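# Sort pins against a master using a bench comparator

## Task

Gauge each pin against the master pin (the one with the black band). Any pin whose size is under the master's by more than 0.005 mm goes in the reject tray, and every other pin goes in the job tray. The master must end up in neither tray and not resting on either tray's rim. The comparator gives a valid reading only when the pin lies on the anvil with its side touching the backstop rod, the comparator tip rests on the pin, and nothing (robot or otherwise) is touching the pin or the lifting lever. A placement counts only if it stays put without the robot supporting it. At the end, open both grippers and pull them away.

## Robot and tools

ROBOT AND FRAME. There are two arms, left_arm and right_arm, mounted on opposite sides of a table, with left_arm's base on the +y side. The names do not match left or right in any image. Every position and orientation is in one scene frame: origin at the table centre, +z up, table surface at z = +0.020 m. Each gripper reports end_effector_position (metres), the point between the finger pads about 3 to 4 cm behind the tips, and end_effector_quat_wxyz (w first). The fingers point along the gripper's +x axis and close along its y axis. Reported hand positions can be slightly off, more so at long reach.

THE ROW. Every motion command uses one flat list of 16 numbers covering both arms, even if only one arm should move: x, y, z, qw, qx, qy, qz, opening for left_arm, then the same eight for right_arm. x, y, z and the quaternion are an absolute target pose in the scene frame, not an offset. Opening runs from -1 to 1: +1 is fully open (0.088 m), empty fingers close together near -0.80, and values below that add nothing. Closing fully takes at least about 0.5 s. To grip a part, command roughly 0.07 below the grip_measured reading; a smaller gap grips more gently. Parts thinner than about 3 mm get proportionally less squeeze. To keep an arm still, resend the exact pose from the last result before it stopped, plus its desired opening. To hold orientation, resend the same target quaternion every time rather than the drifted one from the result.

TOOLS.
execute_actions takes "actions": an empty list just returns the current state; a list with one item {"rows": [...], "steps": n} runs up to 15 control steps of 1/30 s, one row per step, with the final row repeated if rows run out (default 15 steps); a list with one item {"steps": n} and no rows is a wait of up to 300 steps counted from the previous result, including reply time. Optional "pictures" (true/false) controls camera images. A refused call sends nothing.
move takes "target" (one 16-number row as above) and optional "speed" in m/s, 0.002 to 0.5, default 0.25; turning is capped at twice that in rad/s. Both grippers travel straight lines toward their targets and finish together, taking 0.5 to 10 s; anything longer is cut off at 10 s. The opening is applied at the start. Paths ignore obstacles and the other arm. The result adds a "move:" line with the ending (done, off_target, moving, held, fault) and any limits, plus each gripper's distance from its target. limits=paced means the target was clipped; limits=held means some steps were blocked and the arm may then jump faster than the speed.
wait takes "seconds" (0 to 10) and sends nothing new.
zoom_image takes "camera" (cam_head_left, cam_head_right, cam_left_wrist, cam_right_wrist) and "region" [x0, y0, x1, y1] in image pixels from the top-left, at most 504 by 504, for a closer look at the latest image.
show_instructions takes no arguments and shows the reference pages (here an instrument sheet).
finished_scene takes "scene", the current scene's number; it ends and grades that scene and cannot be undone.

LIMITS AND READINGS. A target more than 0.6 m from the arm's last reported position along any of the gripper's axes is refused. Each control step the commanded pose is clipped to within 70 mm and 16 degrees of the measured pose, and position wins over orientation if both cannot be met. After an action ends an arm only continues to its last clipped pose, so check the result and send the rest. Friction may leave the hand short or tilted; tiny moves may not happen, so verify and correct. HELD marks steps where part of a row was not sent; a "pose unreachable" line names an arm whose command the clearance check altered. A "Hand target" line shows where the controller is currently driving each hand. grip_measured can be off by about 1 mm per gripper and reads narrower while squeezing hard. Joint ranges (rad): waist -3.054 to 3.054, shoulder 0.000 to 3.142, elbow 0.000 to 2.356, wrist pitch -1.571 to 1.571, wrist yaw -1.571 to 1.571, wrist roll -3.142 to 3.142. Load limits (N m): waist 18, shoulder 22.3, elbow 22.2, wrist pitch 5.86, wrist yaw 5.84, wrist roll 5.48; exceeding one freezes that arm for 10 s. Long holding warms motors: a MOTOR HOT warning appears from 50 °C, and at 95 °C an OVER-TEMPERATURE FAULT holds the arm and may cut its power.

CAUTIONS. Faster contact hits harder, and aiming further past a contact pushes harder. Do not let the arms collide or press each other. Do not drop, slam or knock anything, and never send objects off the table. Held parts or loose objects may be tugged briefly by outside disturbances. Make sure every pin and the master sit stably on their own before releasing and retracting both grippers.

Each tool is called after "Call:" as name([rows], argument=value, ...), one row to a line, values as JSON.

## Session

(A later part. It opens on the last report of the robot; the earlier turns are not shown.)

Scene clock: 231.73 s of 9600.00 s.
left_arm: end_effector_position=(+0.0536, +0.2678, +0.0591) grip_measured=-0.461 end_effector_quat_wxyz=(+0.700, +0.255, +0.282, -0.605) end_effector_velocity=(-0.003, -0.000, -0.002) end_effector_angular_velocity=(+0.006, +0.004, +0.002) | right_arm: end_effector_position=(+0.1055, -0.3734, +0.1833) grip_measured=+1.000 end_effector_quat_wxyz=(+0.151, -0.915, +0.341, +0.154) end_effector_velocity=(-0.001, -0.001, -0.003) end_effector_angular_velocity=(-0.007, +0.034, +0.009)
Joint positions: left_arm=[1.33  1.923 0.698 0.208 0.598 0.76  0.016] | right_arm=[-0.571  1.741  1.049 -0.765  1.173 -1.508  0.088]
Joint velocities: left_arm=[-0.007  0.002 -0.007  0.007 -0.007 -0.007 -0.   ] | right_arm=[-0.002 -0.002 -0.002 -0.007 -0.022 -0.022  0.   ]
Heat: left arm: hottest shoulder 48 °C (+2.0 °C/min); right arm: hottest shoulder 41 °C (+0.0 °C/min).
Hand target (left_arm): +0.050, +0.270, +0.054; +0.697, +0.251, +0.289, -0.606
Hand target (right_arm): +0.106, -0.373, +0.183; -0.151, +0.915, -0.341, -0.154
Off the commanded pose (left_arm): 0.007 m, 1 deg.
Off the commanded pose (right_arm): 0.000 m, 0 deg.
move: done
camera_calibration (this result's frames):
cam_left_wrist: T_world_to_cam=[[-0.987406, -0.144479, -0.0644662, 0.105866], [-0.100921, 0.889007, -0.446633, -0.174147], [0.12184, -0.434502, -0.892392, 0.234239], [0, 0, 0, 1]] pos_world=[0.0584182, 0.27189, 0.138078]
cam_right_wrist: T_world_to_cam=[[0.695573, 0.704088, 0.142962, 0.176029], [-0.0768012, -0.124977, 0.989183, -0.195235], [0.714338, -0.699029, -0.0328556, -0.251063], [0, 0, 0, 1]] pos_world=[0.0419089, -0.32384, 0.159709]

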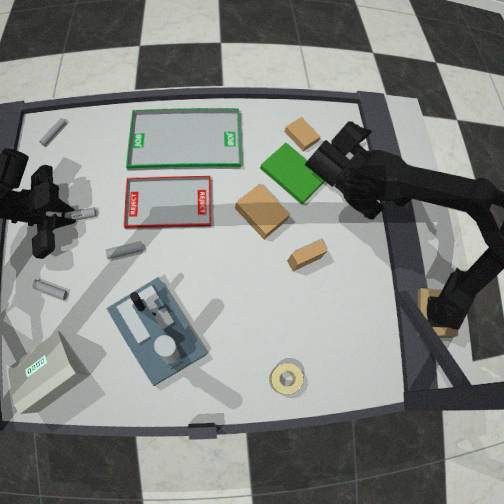

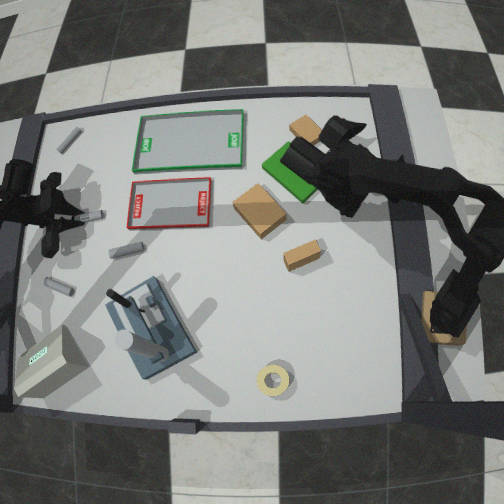

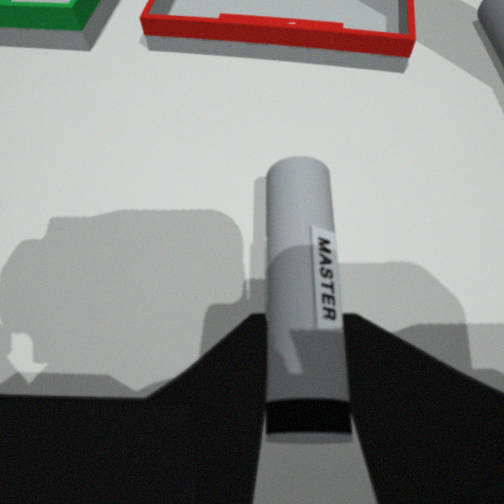

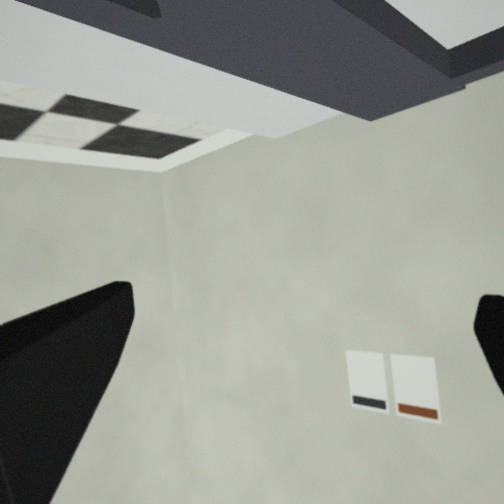

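Call:
move(target=[0.05,0.27,0.048,0.6973,0.2511,0.2888,-0.6062,-0.53,0.1055,-0.3734,0.1833,0.151,-0.915,0.341,0.154,1.0], speed=0.01)

Scene clock: 235.43 s of 9600.00 s.
left_arm: end_effector_position=(+0.0555, +0.2659, +0.0571) grip_measured=-0.461 end_effector_quat_wxyz=(+0.702, +0.254, +0.275, -0.606) end_effector_velocity=(+0.000, +0.002, -0.002) end_effector_angular_velocity=(+0.019, +0.003, +0.014) | right_arm: end_effector_position=(+0.1055, -0.3734, +0.1833) grip_measured=+1.000 end_effector_quat_wxyz=(+0.151, -0.915, +0.341, +0.154) end_effector_velocity=(-0.001, -0.001, -0.003) end_effector_angular_velocity=(+0.004, +0.025, +0.003)
Joint positions: left_arm=[1.33  1.94  0.698 0.24  0.604 0.76  0.016] | right_arm=[-0.571  1.741  1.049 -0.765  1.173 -1.508  0.088]
Joint velocities: left_arm=[-0.002 -0.002 -0.002 -0.007 -0.022 -0.007 -0.   ] | right_arm=[-0.002 -0.002 -0.002 -0.007 -0.022 -0.007  0.   ]
Heat: left arm: hottest shoulder 47 °C (+0.0 °C/min); right arm: hottest shoulder 41 °C (+0.0 °C/min).
Hand target (left_arm): +0.050, +0.270, +0.048; +0.697, +0.251, +0.289, -0.606
Hand target (right_arm): +0.106, -0.373, +0.183; -0.151, +0.915, -0.341, -0.154
Off the commanded pose (left_arm): 0.011 m, 2 deg.
Off the commanded pose (right_arm): 0.000 m, 0 deg.
move: off_target (left_arm)
camera_calibration (this result's frames):
cam_left_wrist: T_world_to_cam=[[-0.987146, -0.142078, -0.0731879, 0.107241], [-0.0932771, 0.884026, -0.458036, -0.171546], [0.129777, -0.445321, -0.885916, 0.233462], [0, 0, 0, 1]] pos_world=[0.059563, 0.270854, 0.136102]
cam_right_wrist: T_world_to_cam=[[0.695573, 0.704088, 0.142962, 0.176029], [-0.0768012, -0.124977, 0.989183, -0.195235], [0.714338, -0.699029, -0.0328556, -0.251063], [0, 0, 0, 1]] pos_world=[0.0419089, -0.32384, 0.159709]

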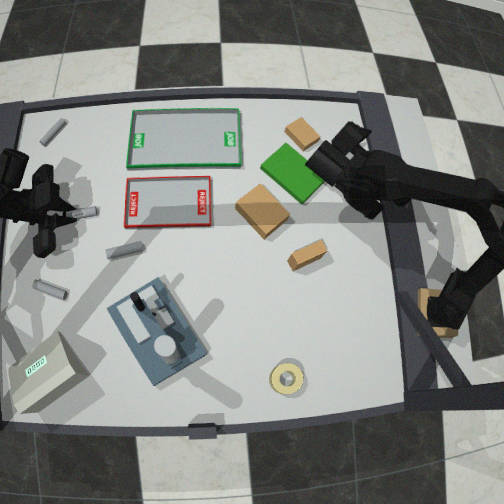

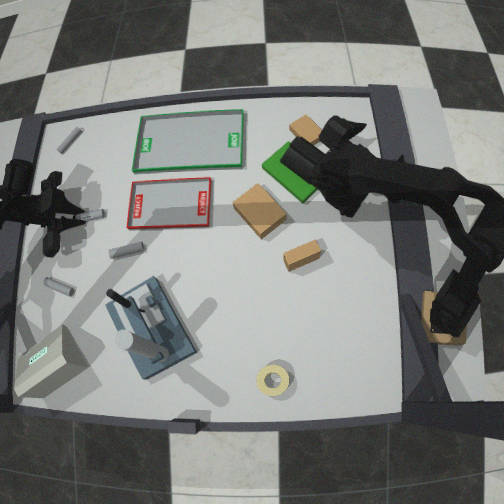

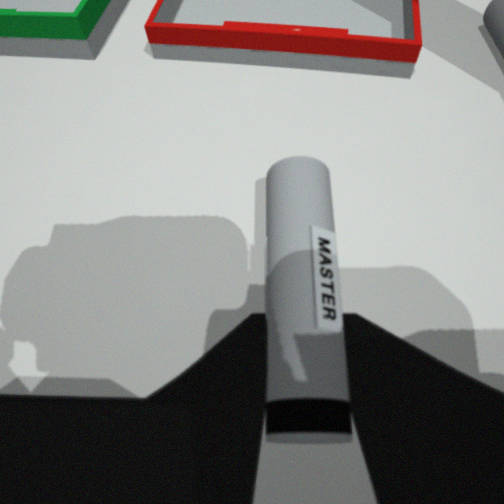

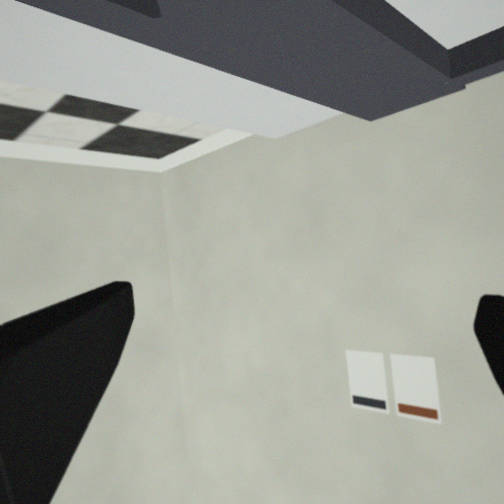

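Call:
move(target=[0.054,0.267,0.056,0.6973,0.2511,0.2888,-0.6062,0.15,0.1055,-0.3734,0.1833,0.151,-0.915,0.341,0.154,1.0], speed=0.01)

Call:
move(target=[0.05,0.27,0.11,0.6973,0.2511,0.2888,-0.6062,0.15,0.1055,-0.3734,0.1833,0.151,-0.915,0.341,0.154,1.0], speed=0.08)

Call:
move(target=[-0.038,0.166,0.11,0.6973,0.2511,0.2888,-0.6062,0.15,0.1055,-0.3734,0.1833,0.151,-0.915,0.341,0.154,1.0], speed=0.15)

Scene clock: 242.07 s of 9600.00 s.
left_arm: end_effector_position=(+0.0532, +0.2672, +0.0554) grip_measured=+0.148 end_effector_quat_wxyz=(+0.697, +0.252, +0.287, -0.607) end_effector_velocity=(-0.001, +0.001, -0.001) end_effector_angular_velocity=(+0.008, +0.009, +0.007) | right_arm: end_effector_position=(+0.1055, -0.3734, +0.1833) grip_measured=+1.000 end_effector_quat_wxyz=(+0.151, -0.915, +0.341, +0.154) end_effector_velocity=(-0.000, +0.001, -0.003) end_effector_angular_velocity=(+0.015, +0.016, +0.003)
Joint positions: left_arm=[1.33  1.94  0.705 0.206 0.604 0.76  0.046] | right_arm=[-0.571  1.741  1.049 -0.765  1.173 -1.508  0.088]
Joint velocities: left_arm=[-0.002 -0.002 -0.002 -0.007 -0.007 -0.007 -0.001] | right_arm=[-0.002 -0.002 -0.002  0.007 -0.022 -0.007  0.   ]
Heat: left arm: hottest shoulder 46 °C (-3.0 °C/min); right arm: hottest shoulder 41 °C (+0.0 °C/min).
Hand target (left_arm): +0.054, +0.267, +0.056; +0.697, +0.251, +0.289, -0.606
Hand target (right_arm): +0.106, -0.373, +0.183; -0.151, +0.915, -0.341, -0.154
Off the commanded pose (left_arm): 0.001 m, 0 deg.
Off the commanded pose (right_arm): 0.000 m, 0 deg.
After step 90, 1.87 s passed at rest.
move: done
camera_calibration (this result's frames):
cam_left_wrist: T_world_to_cam=[[-0.988573, -0.141451, -0.0521091, 0.103732], [-0.103933, 0.889951, -0.444056, -0.175555], [0.109187, -0.433566, -0.894482, 0.231224], [0, 0, 0, 1]] pos_world=[0.0590544, 0.271159, 0.134275]
cam_right_wrist: T_world_to_cam=[[0.695573, 0.704088, 0.142962, 0.176029], [-0.0768012, -0.124977, 0.989183, -0.195235], [0.714338, -0.699029, -0.0328556, -0.251063], [0, 0, 0, 1]] pos_world=[0.0419089, -0.32384, 0.159709]

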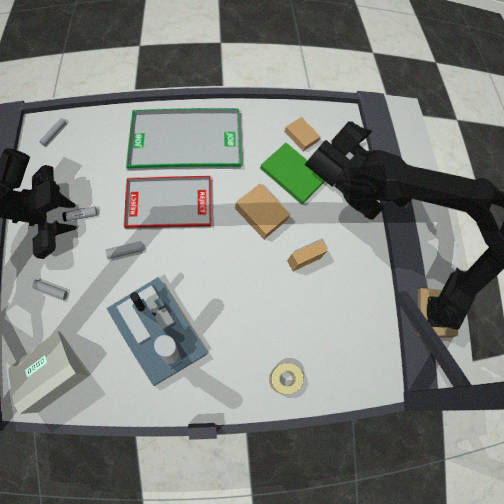

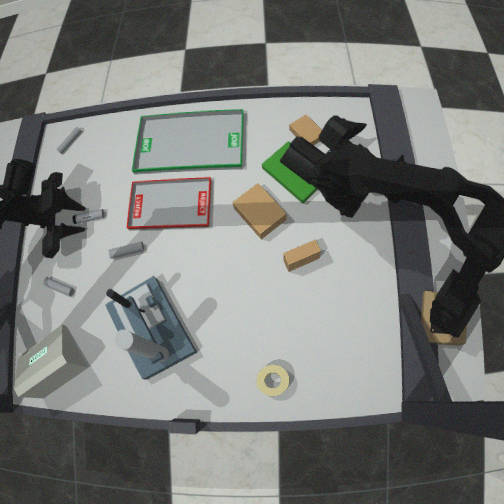

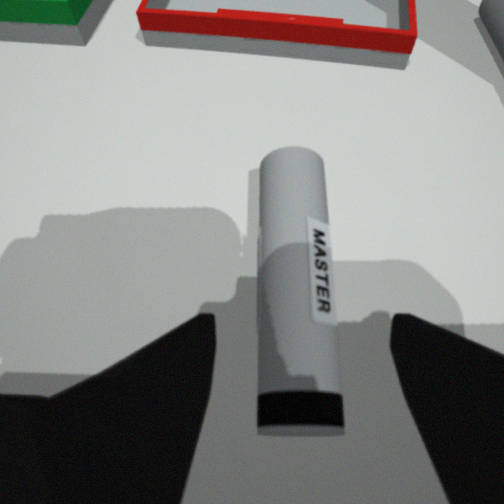

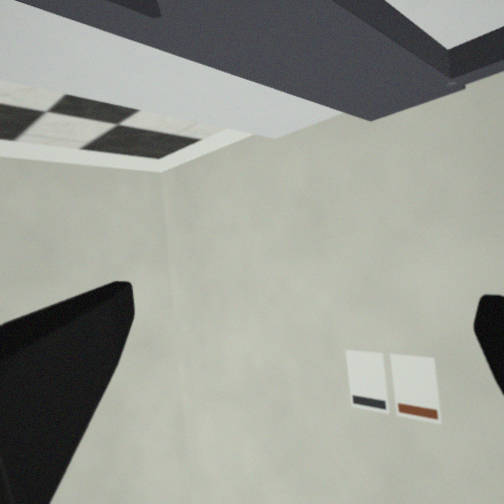

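Scene clock: 243.13 s of 9600.00 s.
left_arm: end_effector_position=(+0.0461, +0.2711, +0.1047) grip_measured=+0.148 end_effector_quat_wxyz=(+0.693, +0.250, +0.295, -0.608) end_effector_velocity=(-0.004, +0.000, +0.000) end_effector_angular_velocity=(-0.004, +0.025, +0.010) | right_arm: end_effector_position=(+0.1055, -0.3734, +0.1833) grip_measured=+1.000 end_effector_quat_wxyz=(+0.151, -0.915, +0.341, +0.154) end_effector_velocity=(-0.003, -0.002, -0.005) end_effector_angular_velocity=(-0.000, +0.030, -0.003)
Joint positions: left_arm=[ 1.33   1.743  0.74  -0.043  0.604  0.76   0.046] | right_arm=[-0.571  1.741  1.049 -0.765  1.173 -1.508  0.088]
Joint velocities: left_arm=[-0.002 -0.007 -0.007 -0.007  0.007 -0.022 -0.   ] | right_arm=[-0.002  0.002 -0.002 -0.022 -0.022  0.007  0.   ]
Heat: left arm: hottest shoulder 46 °C (-3.0 °C/min); right arm: hottest shoulder 41 °C (+0.0 °C/min).
Hand target (left_arm): +0.050, +0.270, +0.110; +0.697, +0.251, +0.289, -0.606
Hand target (right_arm): +0.106, -0.373, +0.183; -0.151, +0.915, -0.341, -0.154
Off the commanded pose (left_arm): 0.007 m, 1 deg.
Off the commanded pose (right_arm): 0.000 m, 0 deg.
move: done
camera_calibration (this result's frames):
cam_left_wrist: T_world_to_cam=[[-0.989266, -0.141069, -0.0381091, 0.0983049], [-0.110686, 0.893674, -0.434851, -0.159509], [0.0954011, -0.425965, -0.899696, 0.276989], [0, 0, 0, 1]] pos_world=[0.0531693, 0.274404, 0.18359]
cam_right_wrist: T_world_to_cam=[[0.695573, 0.704088, 0.142962, 0.176029], [-0.0768012, -0.124977, 0.989183, -0.195235], [0.714338, -0.699029, -0.0328556, -0.251063], [0, 0, 0, 1]] pos_world=[0.0419089, -0.32384, 0.159709]

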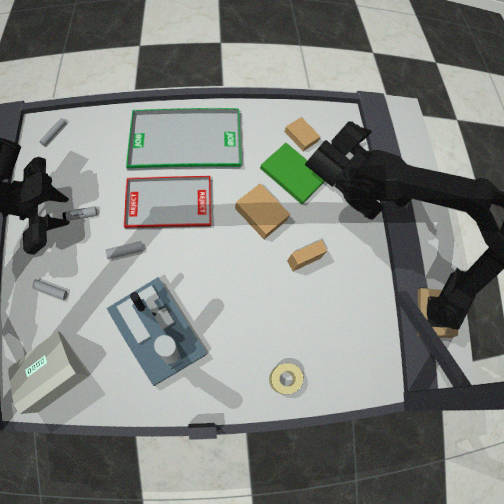

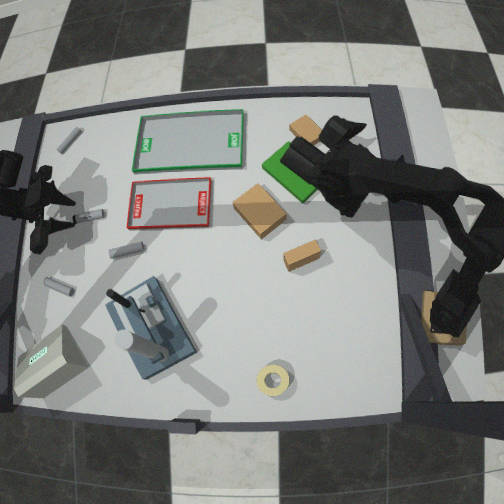

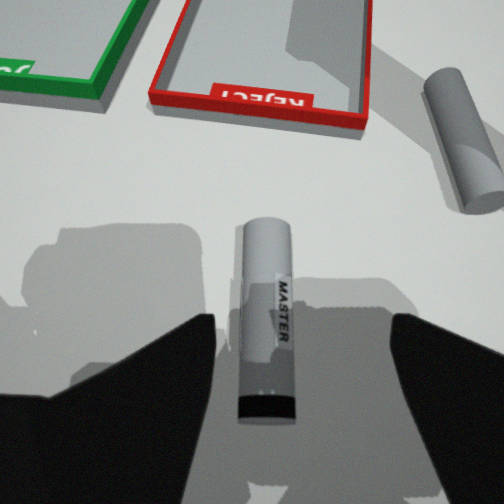

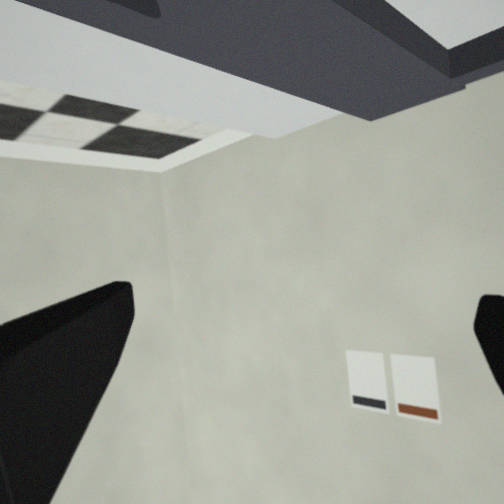

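Scene clock: 244.43 s of 9600.00 s.
left_arm: end_effector_position=(-0.0388, +0.1686, +0.1114) grip_measured=+0.148 end_effector_quat_wxyz=(+0.697, +0.251, +0.287, -0.607) end_effector_velocity=(+0.003, -0.003, +0.003) end_effector_angular_velocity=(-0.001, -0.017, +0.028) | right_arm: end_effector_position=(+0.1055, -0.3734, +0.1833) grip_measured=+1.000 end_effector_quat_wxyz=(+0.151, -0.915, +0.341, +0.154) end_effector_velocity=(-0.000, +0.001, -0.003) end_effector_angular_velocity=(+0.025, +0.007, -0.003)
Joint positions: left_arm=[0.856 1.73  0.707 0.188 0.316 0.333 0.046] | right_arm=[-0.571  1.741  1.049 -0.765  1.173 -1.508  0.088]
Joint velocities: left_arm=[-0.012 -0.002  0.007  0.007 -0.037 -0.022 -0.   ] | right_arm=[-0.002 -0.002 -0.002  0.007 -0.022  0.007  0.   ]
Heat: left arm: hottest shoulder 46 °C (-4.0 °C/min); right arm: hottest shoulder 41 °C (+0.0 °C/min).
Hand target (left_arm): -0.038, +0.165, +0.110; +0.698, +0.250, +0.288, -0.606
Hand target (right_arm): +0.106, -0.373, +0.183; -0.151, +0.915, -0.341, -0.154
Off the commanded pose (left_arm): 0.003 m, 0 deg.
Off the commanded pose (right_arm): 0.000 m, 0 deg.
move: done
camera_calibration (this result's frames):
cam_left_wrist: T_world_to_cam=[[-0.988368, -0.143365, -0.0507508, 0.00195113], [-0.106127, 0.889192, -0.445056, -0.0723239], [0.108933, -0.434493, -0.894063, 0.248784], [0, 0, 0, 1]] pos_world=[-0.0328479, 0.172685, 0.19034]
cam_right_wrist: T_world_to_cam=[[0.695573, 0.704088, 0.142962, 0.176029], [-0.0768012, -0.124977, 0.989183, -0.195235], [0.714338, -0.699029, -0.0328556, -0.251063], [0, 0, 0, 1]] pos_world=[0.0419089, -0.32384, 0.159709]

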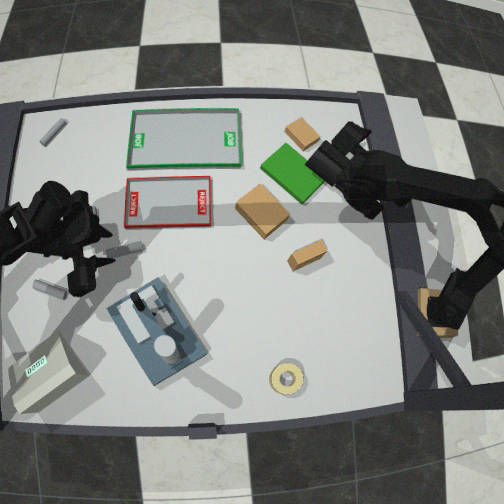

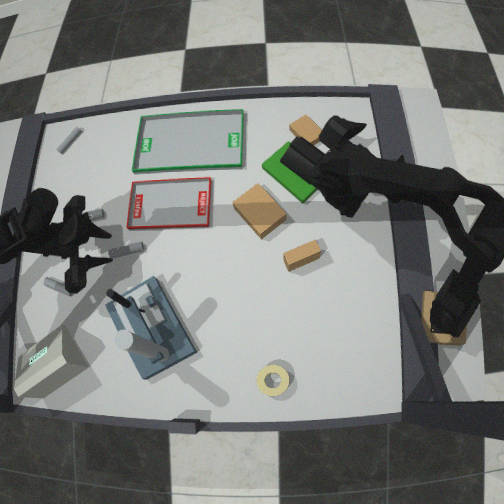

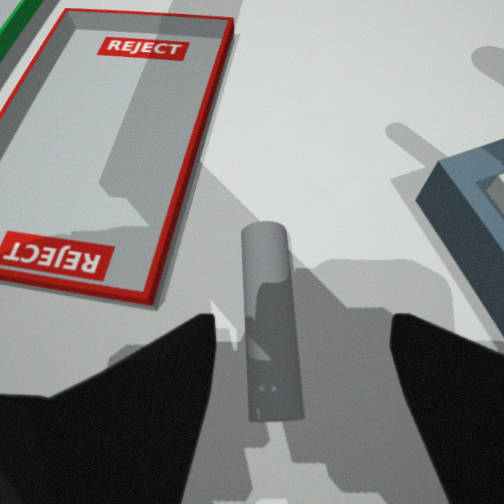

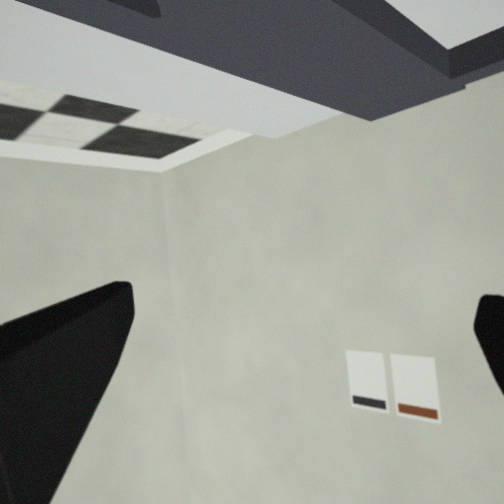

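Call:
zoom_image(camera="cam_left_wrist", region=[160, 200, 400, 440])

Region (160, 200, 400, 440) of cam_left_wrist's 504x504 image, scaled by 2.100, with more detail than that image has.

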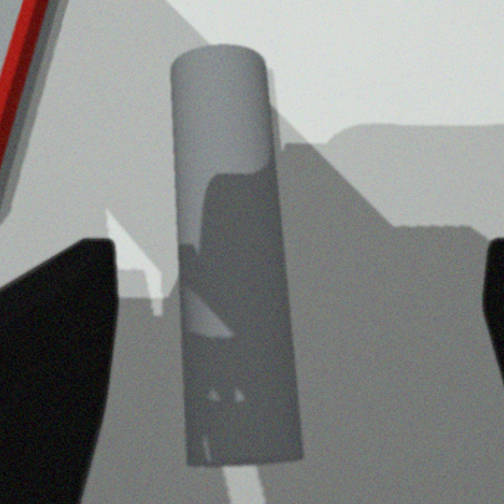

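Call:
move(target=[-0.0325,0.164,0.056,0.7129,0.2434,0.2953,-0.5877,0.15,0.1055,-0.3734,0.1833,0.151,-0.915,0.341,0.154,1.0], speed=0.04)

Scene clock: 258.47 s of 9600.00 s.
left_arm: end_effector_position=(-0.0283, +0.1595, +0.0646) grip_measured=+0.148 end_effector_quat_wxyz=(+0.717, +0.241, +0.284, -0.589) end_effector_velocity=(+0.000, +0.000, -0.002) end_effector_angular_velocity=(+0.012, +0.006, +0.023) | right_arm: end_effector_position=(+0.1055, -0.3734, +0.1833) grip_measured=+1.000 end_effector_quat_wxyz=(+0.151, -0.915, +0.341, +0.154) end_effector_velocity=(-0.002, -0.000, -0.001) end_effector_angular_velocity=(-0.017, +0.023, +0.012)
Joint positions: left_arm=[0.85  1.938 0.683 0.454 0.276 0.289 0.046] | right_arm=[-0.571  1.741  1.049 -0.765  1.173 -1.508  0.088]
Joint velocities: left_arm=[-0.007  0.002  0.002 -0.007 -0.022 -0.022 -0.   ] | right_arm=[ 0.002 -0.002 -0.002 -0.007 -0.007 -0.022  0.   ]
Heat: left arm: hottest shoulder 44 °C (-4.0 °C/min); right arm: hottest shoulder 41 °C (+0.0 °C/min).
Hand target (left_arm): -0.032, +0.164, +0.056; +0.713, +0.243, +0.295, -0.587
Hand target (right_arm): +0.106, -0.373, +0.183; -0.151, +0.915, -0.341, -0.154
Off the commanded pose (left_arm): 0.011 m, 1 deg.
Off the commanded pose (right_arm): 0.000 m, 0 deg.
After step 90, 9.30 s passed at rest.
move: off_target (left_arm)
camera_calibration (this result's frames):
cam_left_wrist: T_world_to_cam=[[-0.978681, -0.196278, -0.0604847, 0.0180075], [-0.146869, 0.874669, -0.461934, -0.0816456], [0.143571, -0.443203, -0.884849, 0.203523], [0, 0, 0, 1]] pos_world=[-0.0235877, 0.165149, 0.143461]
cam_right_wrist: T_world_to_cam=[[0.695573, 0.704088, 0.142962, 0.176029], [-0.0768012, -0.124977, 0.989183, -0.195235], [0.714338, -0.699029, -0.0328556, -0.251063], [0, 0, 0, 1]] pos_world=[0.0419089, -0.32384, 0.159709]

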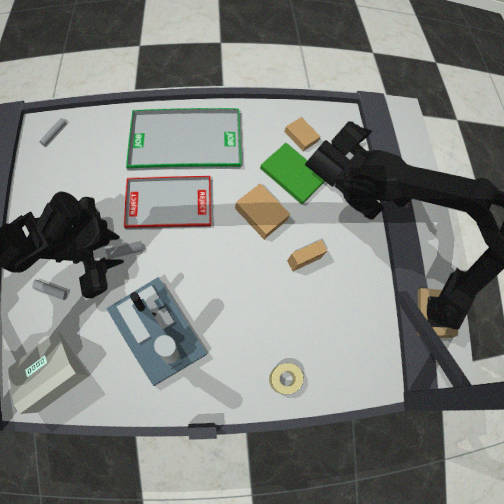

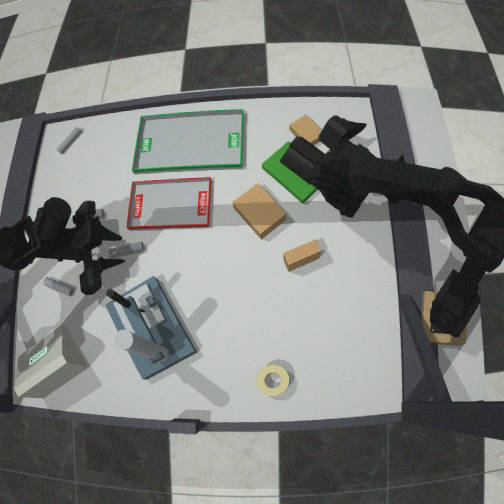

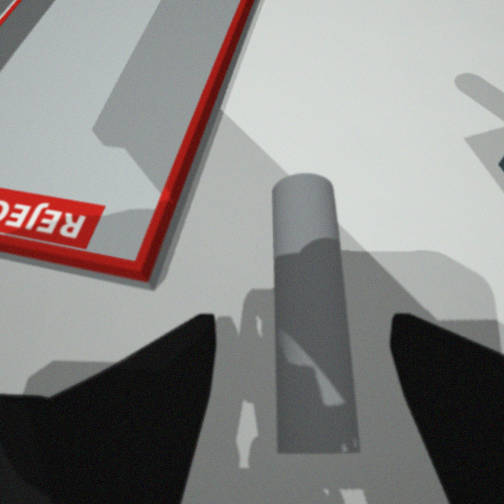

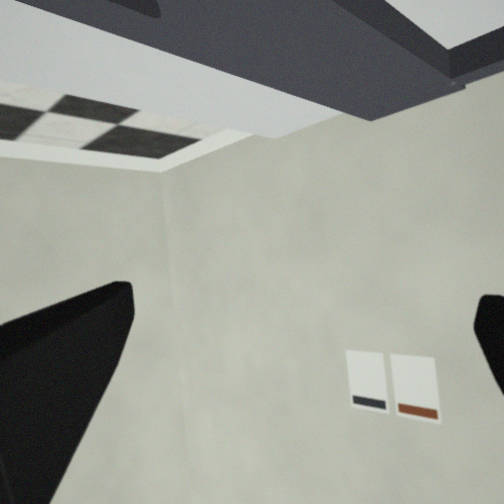

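Call:
move(target=[-0.0358,0.1655,0.0515,0.7129,0.2434,0.2953,-0.5877,-0.1,0.1055,-0.3734,0.1833,0.151,-0.915,0.341,0.154,1.0], speed=0.015)

Scene clock: 263.20 s of 9600.00 s.
left_arm: end_effector_position=(-0.0318, +0.1607, +0.0601) grip_measured=-0.098 end_effector_quat_wxyz=(+0.717, +0.241, +0.283, -0.590) end_effector_velocity=(+0.001, -0.002, +0.001) end_effector_angular_velocity=(-0.012, -0.009, +0.008) | right_arm: end_effector_position=(+0.1055, -0.3734, +0.1833) grip_measured=+1.000 end_effector_quat_wxyz=(+0.151, -0.915, +0.341, +0.154) end_effector_velocity=(-0.000, -0.003, +0.004) end_effector_angular_velocity=(-0.022, -0.011, -0.002)
Joint positions: left_arm=[0.843 1.949 0.667 0.483 0.271 0.284 0.034] | right_arm=[-0.571  1.741  1.049 -0.765  1.173 -1.508  0.088]
Joint velocities: left_arm=[-0.002  0.002 -0.002  0.022 -0.007 -0.007 -0.   ] | right_arm=[-0.002 -0.007 -0.002 -0.007  0.022 -0.007  0.   ]
Heat: left arm: hottest shoulder 43 °C (-4.0 °C/min); right arm: hottest shoulder 41 °C (+0.0 °C/min).
Hand target (left_arm): -0.036, +0.165, +0.052; +0.713, +0.243, +0.295, -0.588
Hand target (right_arm): +0.106, -0.373, +0.183; -0.151, +0.915, -0.341, -0.154
Off the commanded pose (left_arm): 0.011 m, 1 deg.
Off the commanded pose (right_arm): 0.000 m, 0 deg.
After step 90, 0.43 s passed at rest.
move: off_target (left_arm)
camera_calibration (this result's frames):
cam_left_wrist: T_world_to_cam=[[-0.978854, -0.195437, -0.0604043, 0.0143802], [-0.146061, 0.874501, -0.462509, -0.0852404], [0.143215, -0.443907, -0.884554, 0.200757], [0, 0, 0, 1]] pos_world=[-0.0271256, 0.166471, 0.139025]
cam_right_wrist: T_world_to_cam=[[0.695573, 0.704088, 0.142962, 0.176029], [-0.0768012, -0.124977, 0.989183, -0.195235], [0.714338, -0.699029, -0.0328556, -0.251063], [0, 0, 0, 1]] pos_world=[0.0419089, -0.32384, 0.159709]

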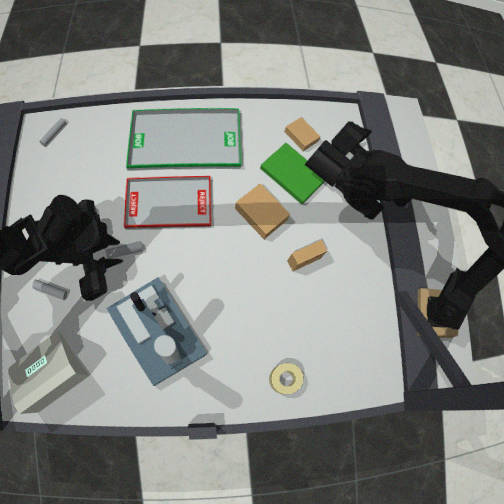

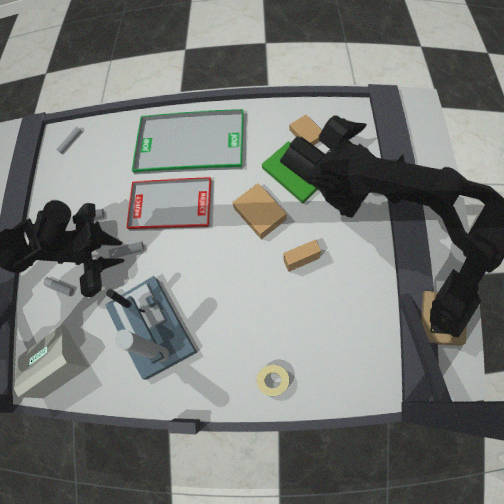

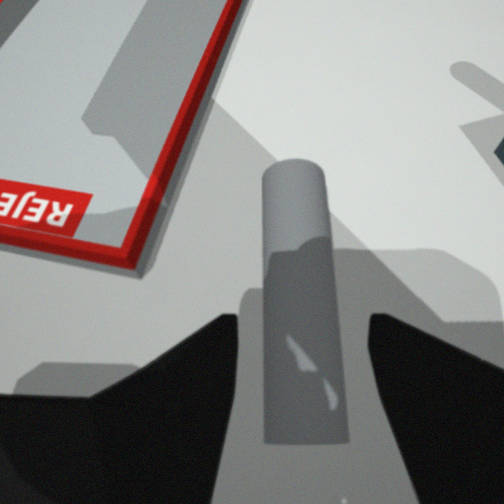

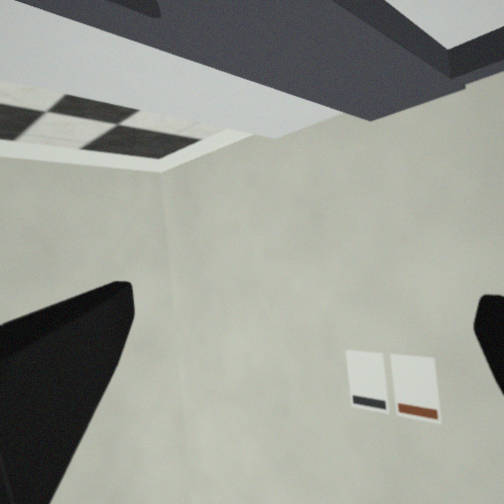

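Call:
execute_actions(actions=[])

Scene clock: 272.67 s of 9600.00 s.
left_arm: end_effector_position=(-0.0318, +0.1607, +0.0601) grip_measured=-0.098 end_effector_quat_wxyz=(+0.717, +0.241, +0.283, -0.590) end_effector_velocity=(-0.001, +0.002, -0.002) end_effector_angular_velocity=(+0.004, +0.002, +0.008) | right_arm: end_effector_position=(+0.1055, -0.3734, +0.1833) grip_measured=+1.000 end_effector_quat_wxyz=(+0.151, -0.915, +0.341, +0.154) end_effector_velocity=(-0.003, -0.004, -0.002) end_effector_angular_velocity=(-0.021, +0.027, +0.001)
Joint positions: left_arm=[0.843 1.949 0.667 0.483 0.271 0.284 0.034] | right_arm=[-0.571  1.741  1.049 -0.765  1.173 -1.508  0.088]
Joint velocities: left_arm=[-0.002  0.002 -0.007  0.007 -0.007 -0.007 -0.   ] | right_arm=[-0.002 -0.002 -0.007 -0.022 -0.007 -0.007  0.   ]
Heat: left arm: hottest shoulder 43 °C (-4.0 °C/min); right arm: hottest shoulder 41 °C (+0.0 °C/min).
Hand target (left_arm): -0.036, +0.165, +0.052; +0.713, +0.243, +0.295, -0.588
Hand target (right_arm): +0.106, -0.373, +0.183; -0.151, +0.915, -0.341, -0.154
Off the commanded pose (left_arm): 0.011 m, 2 deg.
Off the commanded pose (right_arm): 0.000 m, 0 deg.
Steps of this call (steps 1 to 90: nothing new was sent; then 6.47 s passed at rest). Readings (end_effector_position):
1: left_arm (-0.0318, +0.1607, +0.0601) | right_arm (+0.1055, -0.3734, +0.1833)
2: left_arm (-0.0318, +0.1607, +0.0602) | right_arm (+0.1055, -0.3734, +0.1833)
4: left_arm (-0.0318, +0.1607, +0.0602) | right_arm (+0.1055, -0.3734, +0.1833)
8: left_arm (-0.0318, +0.1607, +0.0601) | right_arm (+0.1055, -0.3734, +0.1833)
90: the state above
camera_calibration (this result's frames):
cam_left_wrist: T_world_to_cam=[[-0.978807, -0.195717, -0.0602709, 0.0144426], [-0.146319, 0.874289, -0.462827, -0.0851533], [0.143277, -0.4442, -0.884397, 0.20074], [0, 0, 0, 1]] pos_world=[-0.0270847, 0.166444, 0.138993]
cam_right_wrist: T_world_to_cam=[[0.695573, 0.704088, 0.142962, 0.176029], [-0.0768012, -0.124977, 0.989183, -0.195235], [0.714338, -0.699029, -0.0328556, -0.251063], [0, 0, 0, 1]] pos_world=[0.0419089, -0.32384, 0.159709]

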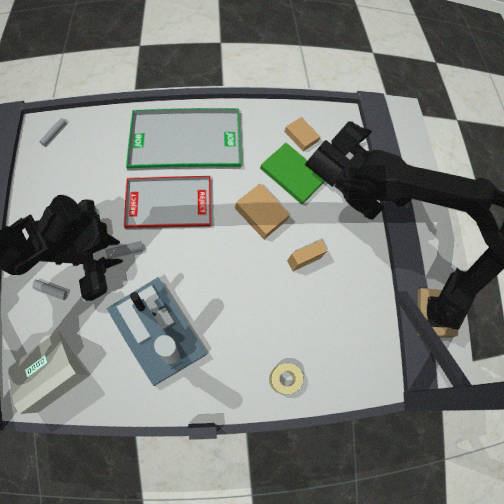

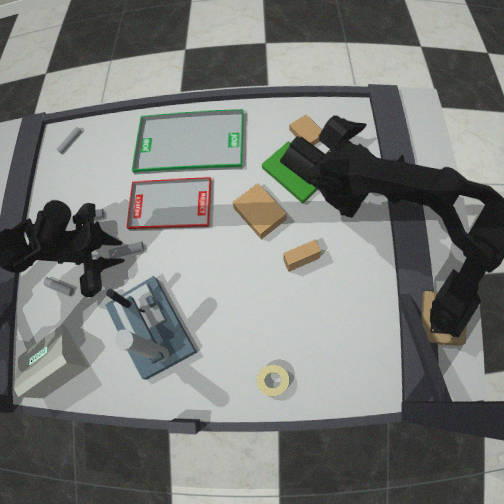

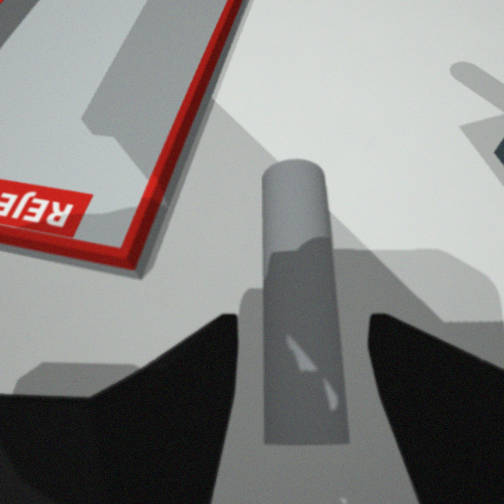

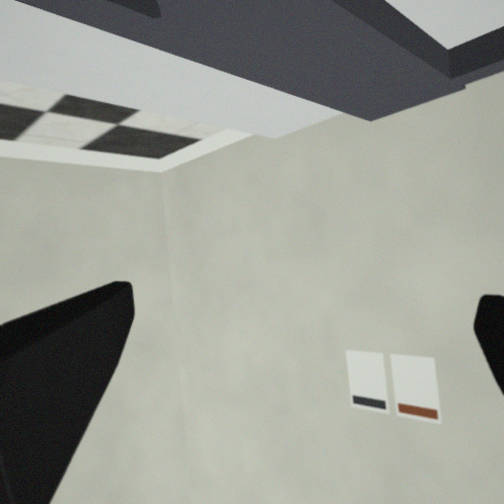

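Call:
execute_actions([
  {"rows": [[-0.0358,0.1655,0.0515,0.7129,0.2434,0.2953,-0.5877,-0.16,0.1055,-0.3734,0.1833,0.151,-0.915,0.341,0.154,1.0],[-0.0358,0.1655,0.0515,0.7129,0.2434,0.2953,-0.5877,-0.22,0.1055,-0.3734,0.1833,0.151,-0.915,0.341,0.154,1.0],[-0.0358,0.1655,0.0515,0.7129,0.2434,0.2953,-0.5877,-0.28,0.1055,-0.3734,0.1833,0.151,-0.915,0.341,0.154,1.0],[-0.0358,0.1655,0.0515,0.7129,0.2434,0.2953,-0.5877,-0.32,0.1055,-0.3734,0.1833,0.151,-0.915,0.341,0.154,1.0],[-0.0358,0.1655,0.0515,0.7129,0.2434,0.2953,-0.5877,-0.35,0.1055,-0.3734,0.1833,0.151,-0.915,0.341,0.154,1.0],[-0.0358,0.1655,0.0515,0.7129,0.2434,0.2953,-0.5877,-0.38,0.1055,-0.3734,0.1833,0.151,-0.915,0.341,0.154,1.0],[-0.0358,0.1655,0.0515,0.7129,0.2434,0.2953,-0.5877,-0.40,0.1055,-0.3734,0.1833,0.151,-0.915,0.341,0.154,1.0],[-0.0358,0.1655,0.0515,0.7129,0.2434,0.2953,-0.5877,-0.42,0.1055,-0.3734,0.1833,0.151,-0.915,0.341,0.154,1.0],[-0.0358,0.1655,0.0515,0.7129,0.2434,0.2953,-0.5877,-0.44,0.1055,-0.3734,0.1833,0.151,-0.915,0.341,0.154,1.0],[-0.0358,0.1655,0.0515,0.7129,0.2434,0.2953,-0.5877,-0.46,0.1055,-0.3734,0.1833,0.151,-0.915,0.341,0.154,1.0],[-0.0358,0.1655,0.0515,0.7129,0.2434,0.2953,-0.5877,-0.48,0.1055,-0.3734,0.1833,0.151,-0.915,0.341,0.154,1.0],[-0.0358,0.1655,0.0515,0.7129,0.2434,0.2953,-0.5877,-0.50,0.1055,-0.3734,0.1833,0.151,-0.915,0.341,0.154,1.0],[-0.0358,0.1655,0.0515,0.7129,0.2434,0.2953,-0.5877,-0.53,0.1055,-0.3734,0.1833,0.151,-0.915,0.341,0.154,1.0]], "steps": 15},
], pictures=false)

Scene clock: 282.33 s of 9600.00 s.
left_arm: end_effector_position=(-0.0316, +0.1608, +0.0601) grip_measured=-0.461 end_effector_quat_wxyz=(+0.717, +0.241, +0.283, -0.589) end_effector_velocity=(-0.001, +0.001, -0.001) end_effector_angular_velocity=(+0.006, +0.015, +0.018) | right_arm: end_effector_position=(+0.1055, -0.3734, +0.1833) grip_measured=+1.000 end_effector_quat_wxyz=(+0.151, -0.915, +0.341, +0.154) end_effector_velocity=(-0.001, -0.002, -0.001) end_effector_angular_velocity=(-0.017, +0.023, +0.007)
Joint positions: left_arm=[0.843 1.949 0.667 0.484 0.27  0.284 0.016] | right_arm=[-0.571  1.741  1.049 -0.765  1.173 -1.508  0.088]
Joint velocities: left_arm=[-0.002 -0.002 -0.002 -0.007 -0.007 -0.022 -0.   ] | right_arm=[-0.002 -0.002 -0.002 -0.007 -0.007 -0.022  0.   ]
Heat: left arm: hottest shoulder 42 °C (-5.0 °C/min); right arm: hottest shoulder 41 °C (+0.0 °C/min).
Hand target (left_arm): -0.036, +0.166, +0.052; +0.713, +0.244, +0.295, -0.588
Hand target (right_arm): +0.106, -0.373, +0.183; -0.151, +0.915, -0.341, -0.154
Off the commanded pose (left_arm): 0.011 m, 2 deg.
Off the commanded pose (right_arm): 0.000 m, 0 deg.
Steps of this call (steps 1 to 90: nothing new was sent; then 6.17 s passed at rest; steps 91 to 105: all 15 steps of this action). Readings (end_effector_position):
91: left_arm (-0.0317, +0.1607, +0.0601) | right_arm (+0.1055, -0.3734, +0.1833)
92: left_arm (-0.0317, +0.1607, +0.0601) | right_arm (+0.1055, -0.3734, +0.1833)
94: left_arm (-0.0317, +0.1607, +0.0601) | right_arm (+0.1055, -0.3734, +0.1833)
98: left_arm (-0.0317, +0.1607, +0.0601) | right_arm (+0.1055, -0.3734, +0.1833)
105: the state above

Call:
move(target=[-0.036,0.165,0.14,0.7129,0.2434,0.2953,-0.5877,-0.53,0.1055,-0.3734,0.1833,0.151,-0.915,0.341,0.154,1.0], speed=0.1)

Scene clock: 285.20 s of 9600.00 s.
left_arm: end_effector_position=(-0.0389, +0.1715, +0.1285) grip_measured=-0.461 end_effector_quat_wxyz=(+0.707, +0.249, +0.309, -0.585) end_effector_velocity=(-0.002, +0.000, +0.002) end_effector_angular_velocity=(+0.000, -0.001, +0.003) | right_arm: end_effector_position=(+0.1055, -0.3734, +0.1833) grip_measured=+1.000 end_effector_quat_wxyz=(+0.151, -0.915, +0.341, +0.154) end_effector_velocity=(-0.001, -0.001, -0.003) end_effector_angular_velocity=(+0.014, +0.017, -0.003)
Joint positions: left_arm=[0.841 1.664 0.745 0.063 0.268 0.282 0.016] | right_arm=[-0.571  1.741  1.049 -0.765  1.173 -1.508  0.088]
Joint velocities: left_arm=[-0.007 -0.012 -0.002 -0.007 -0.007 -0.007  0.   ] | right_arm=[-0.002 -0.002 -0.002 -0.007 -0.022  0.007  0.   ]
Heat: left arm: hottest shoulder 43 °C (-4.0 °C/min); right arm: hottest shoulder 41 °C (+0.0 °C/min).
Hand target (left_arm): -0.036, +0.166, +0.140; +0.713, +0.243, +0.295, -0.588
Hand target (right_arm): +0.106, -0.373, +0.183; -0.151, +0.915, -0.341, -0.154
Off the commanded pose (left_arm): 0.013 m, 2 deg.
Off the commanded pose (right_arm): 0.000 m, 0 deg.
move: off_target (left_arm)
camera_calibration (this result's frames):
cam_left_wrist: T_world_to_cam=[[-0.979976, -0.195069, -0.0399434, 0.0108915], [-0.161435, 0.895803, -0.414097, -0.0745166], [0.116559, -0.399357, -0.909356, 0.261565], [0, 0, 0, 1]] pos_world=[-0.0318438, 0.173334, 0.207433]
cam_right_wrist: T_world_to_cam=[[0.695573, 0.704088, 0.142962, 0.176029], [-0.0768012, -0.124977, 0.989183, -0.195235], [0.714338, -0.699029, -0.0328556, -0.251063], [0, 0, 0, 1]] pos_world=[0.0419089, -0.32384, 0.159709]

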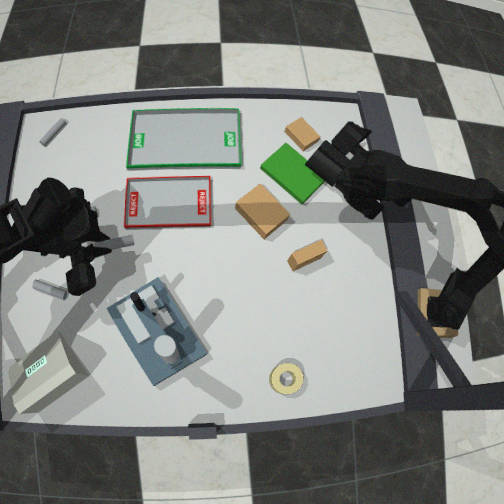

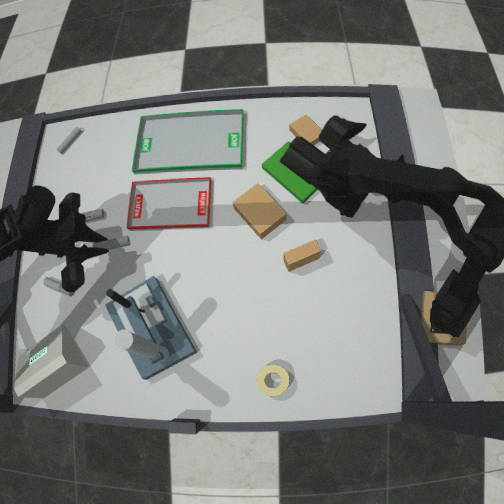

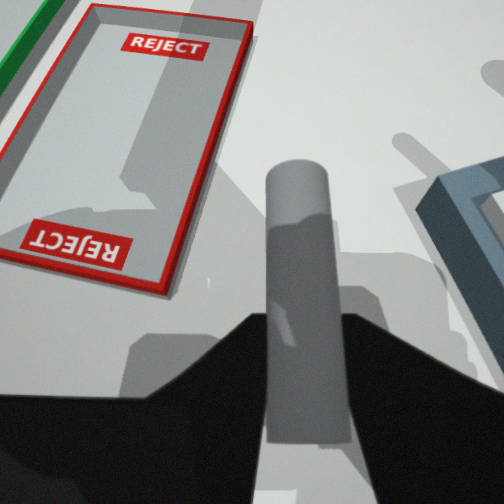

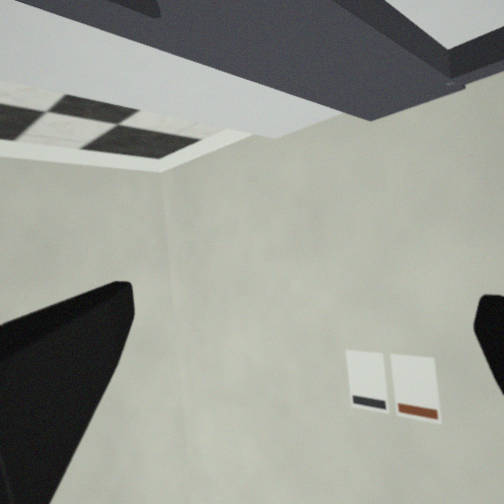

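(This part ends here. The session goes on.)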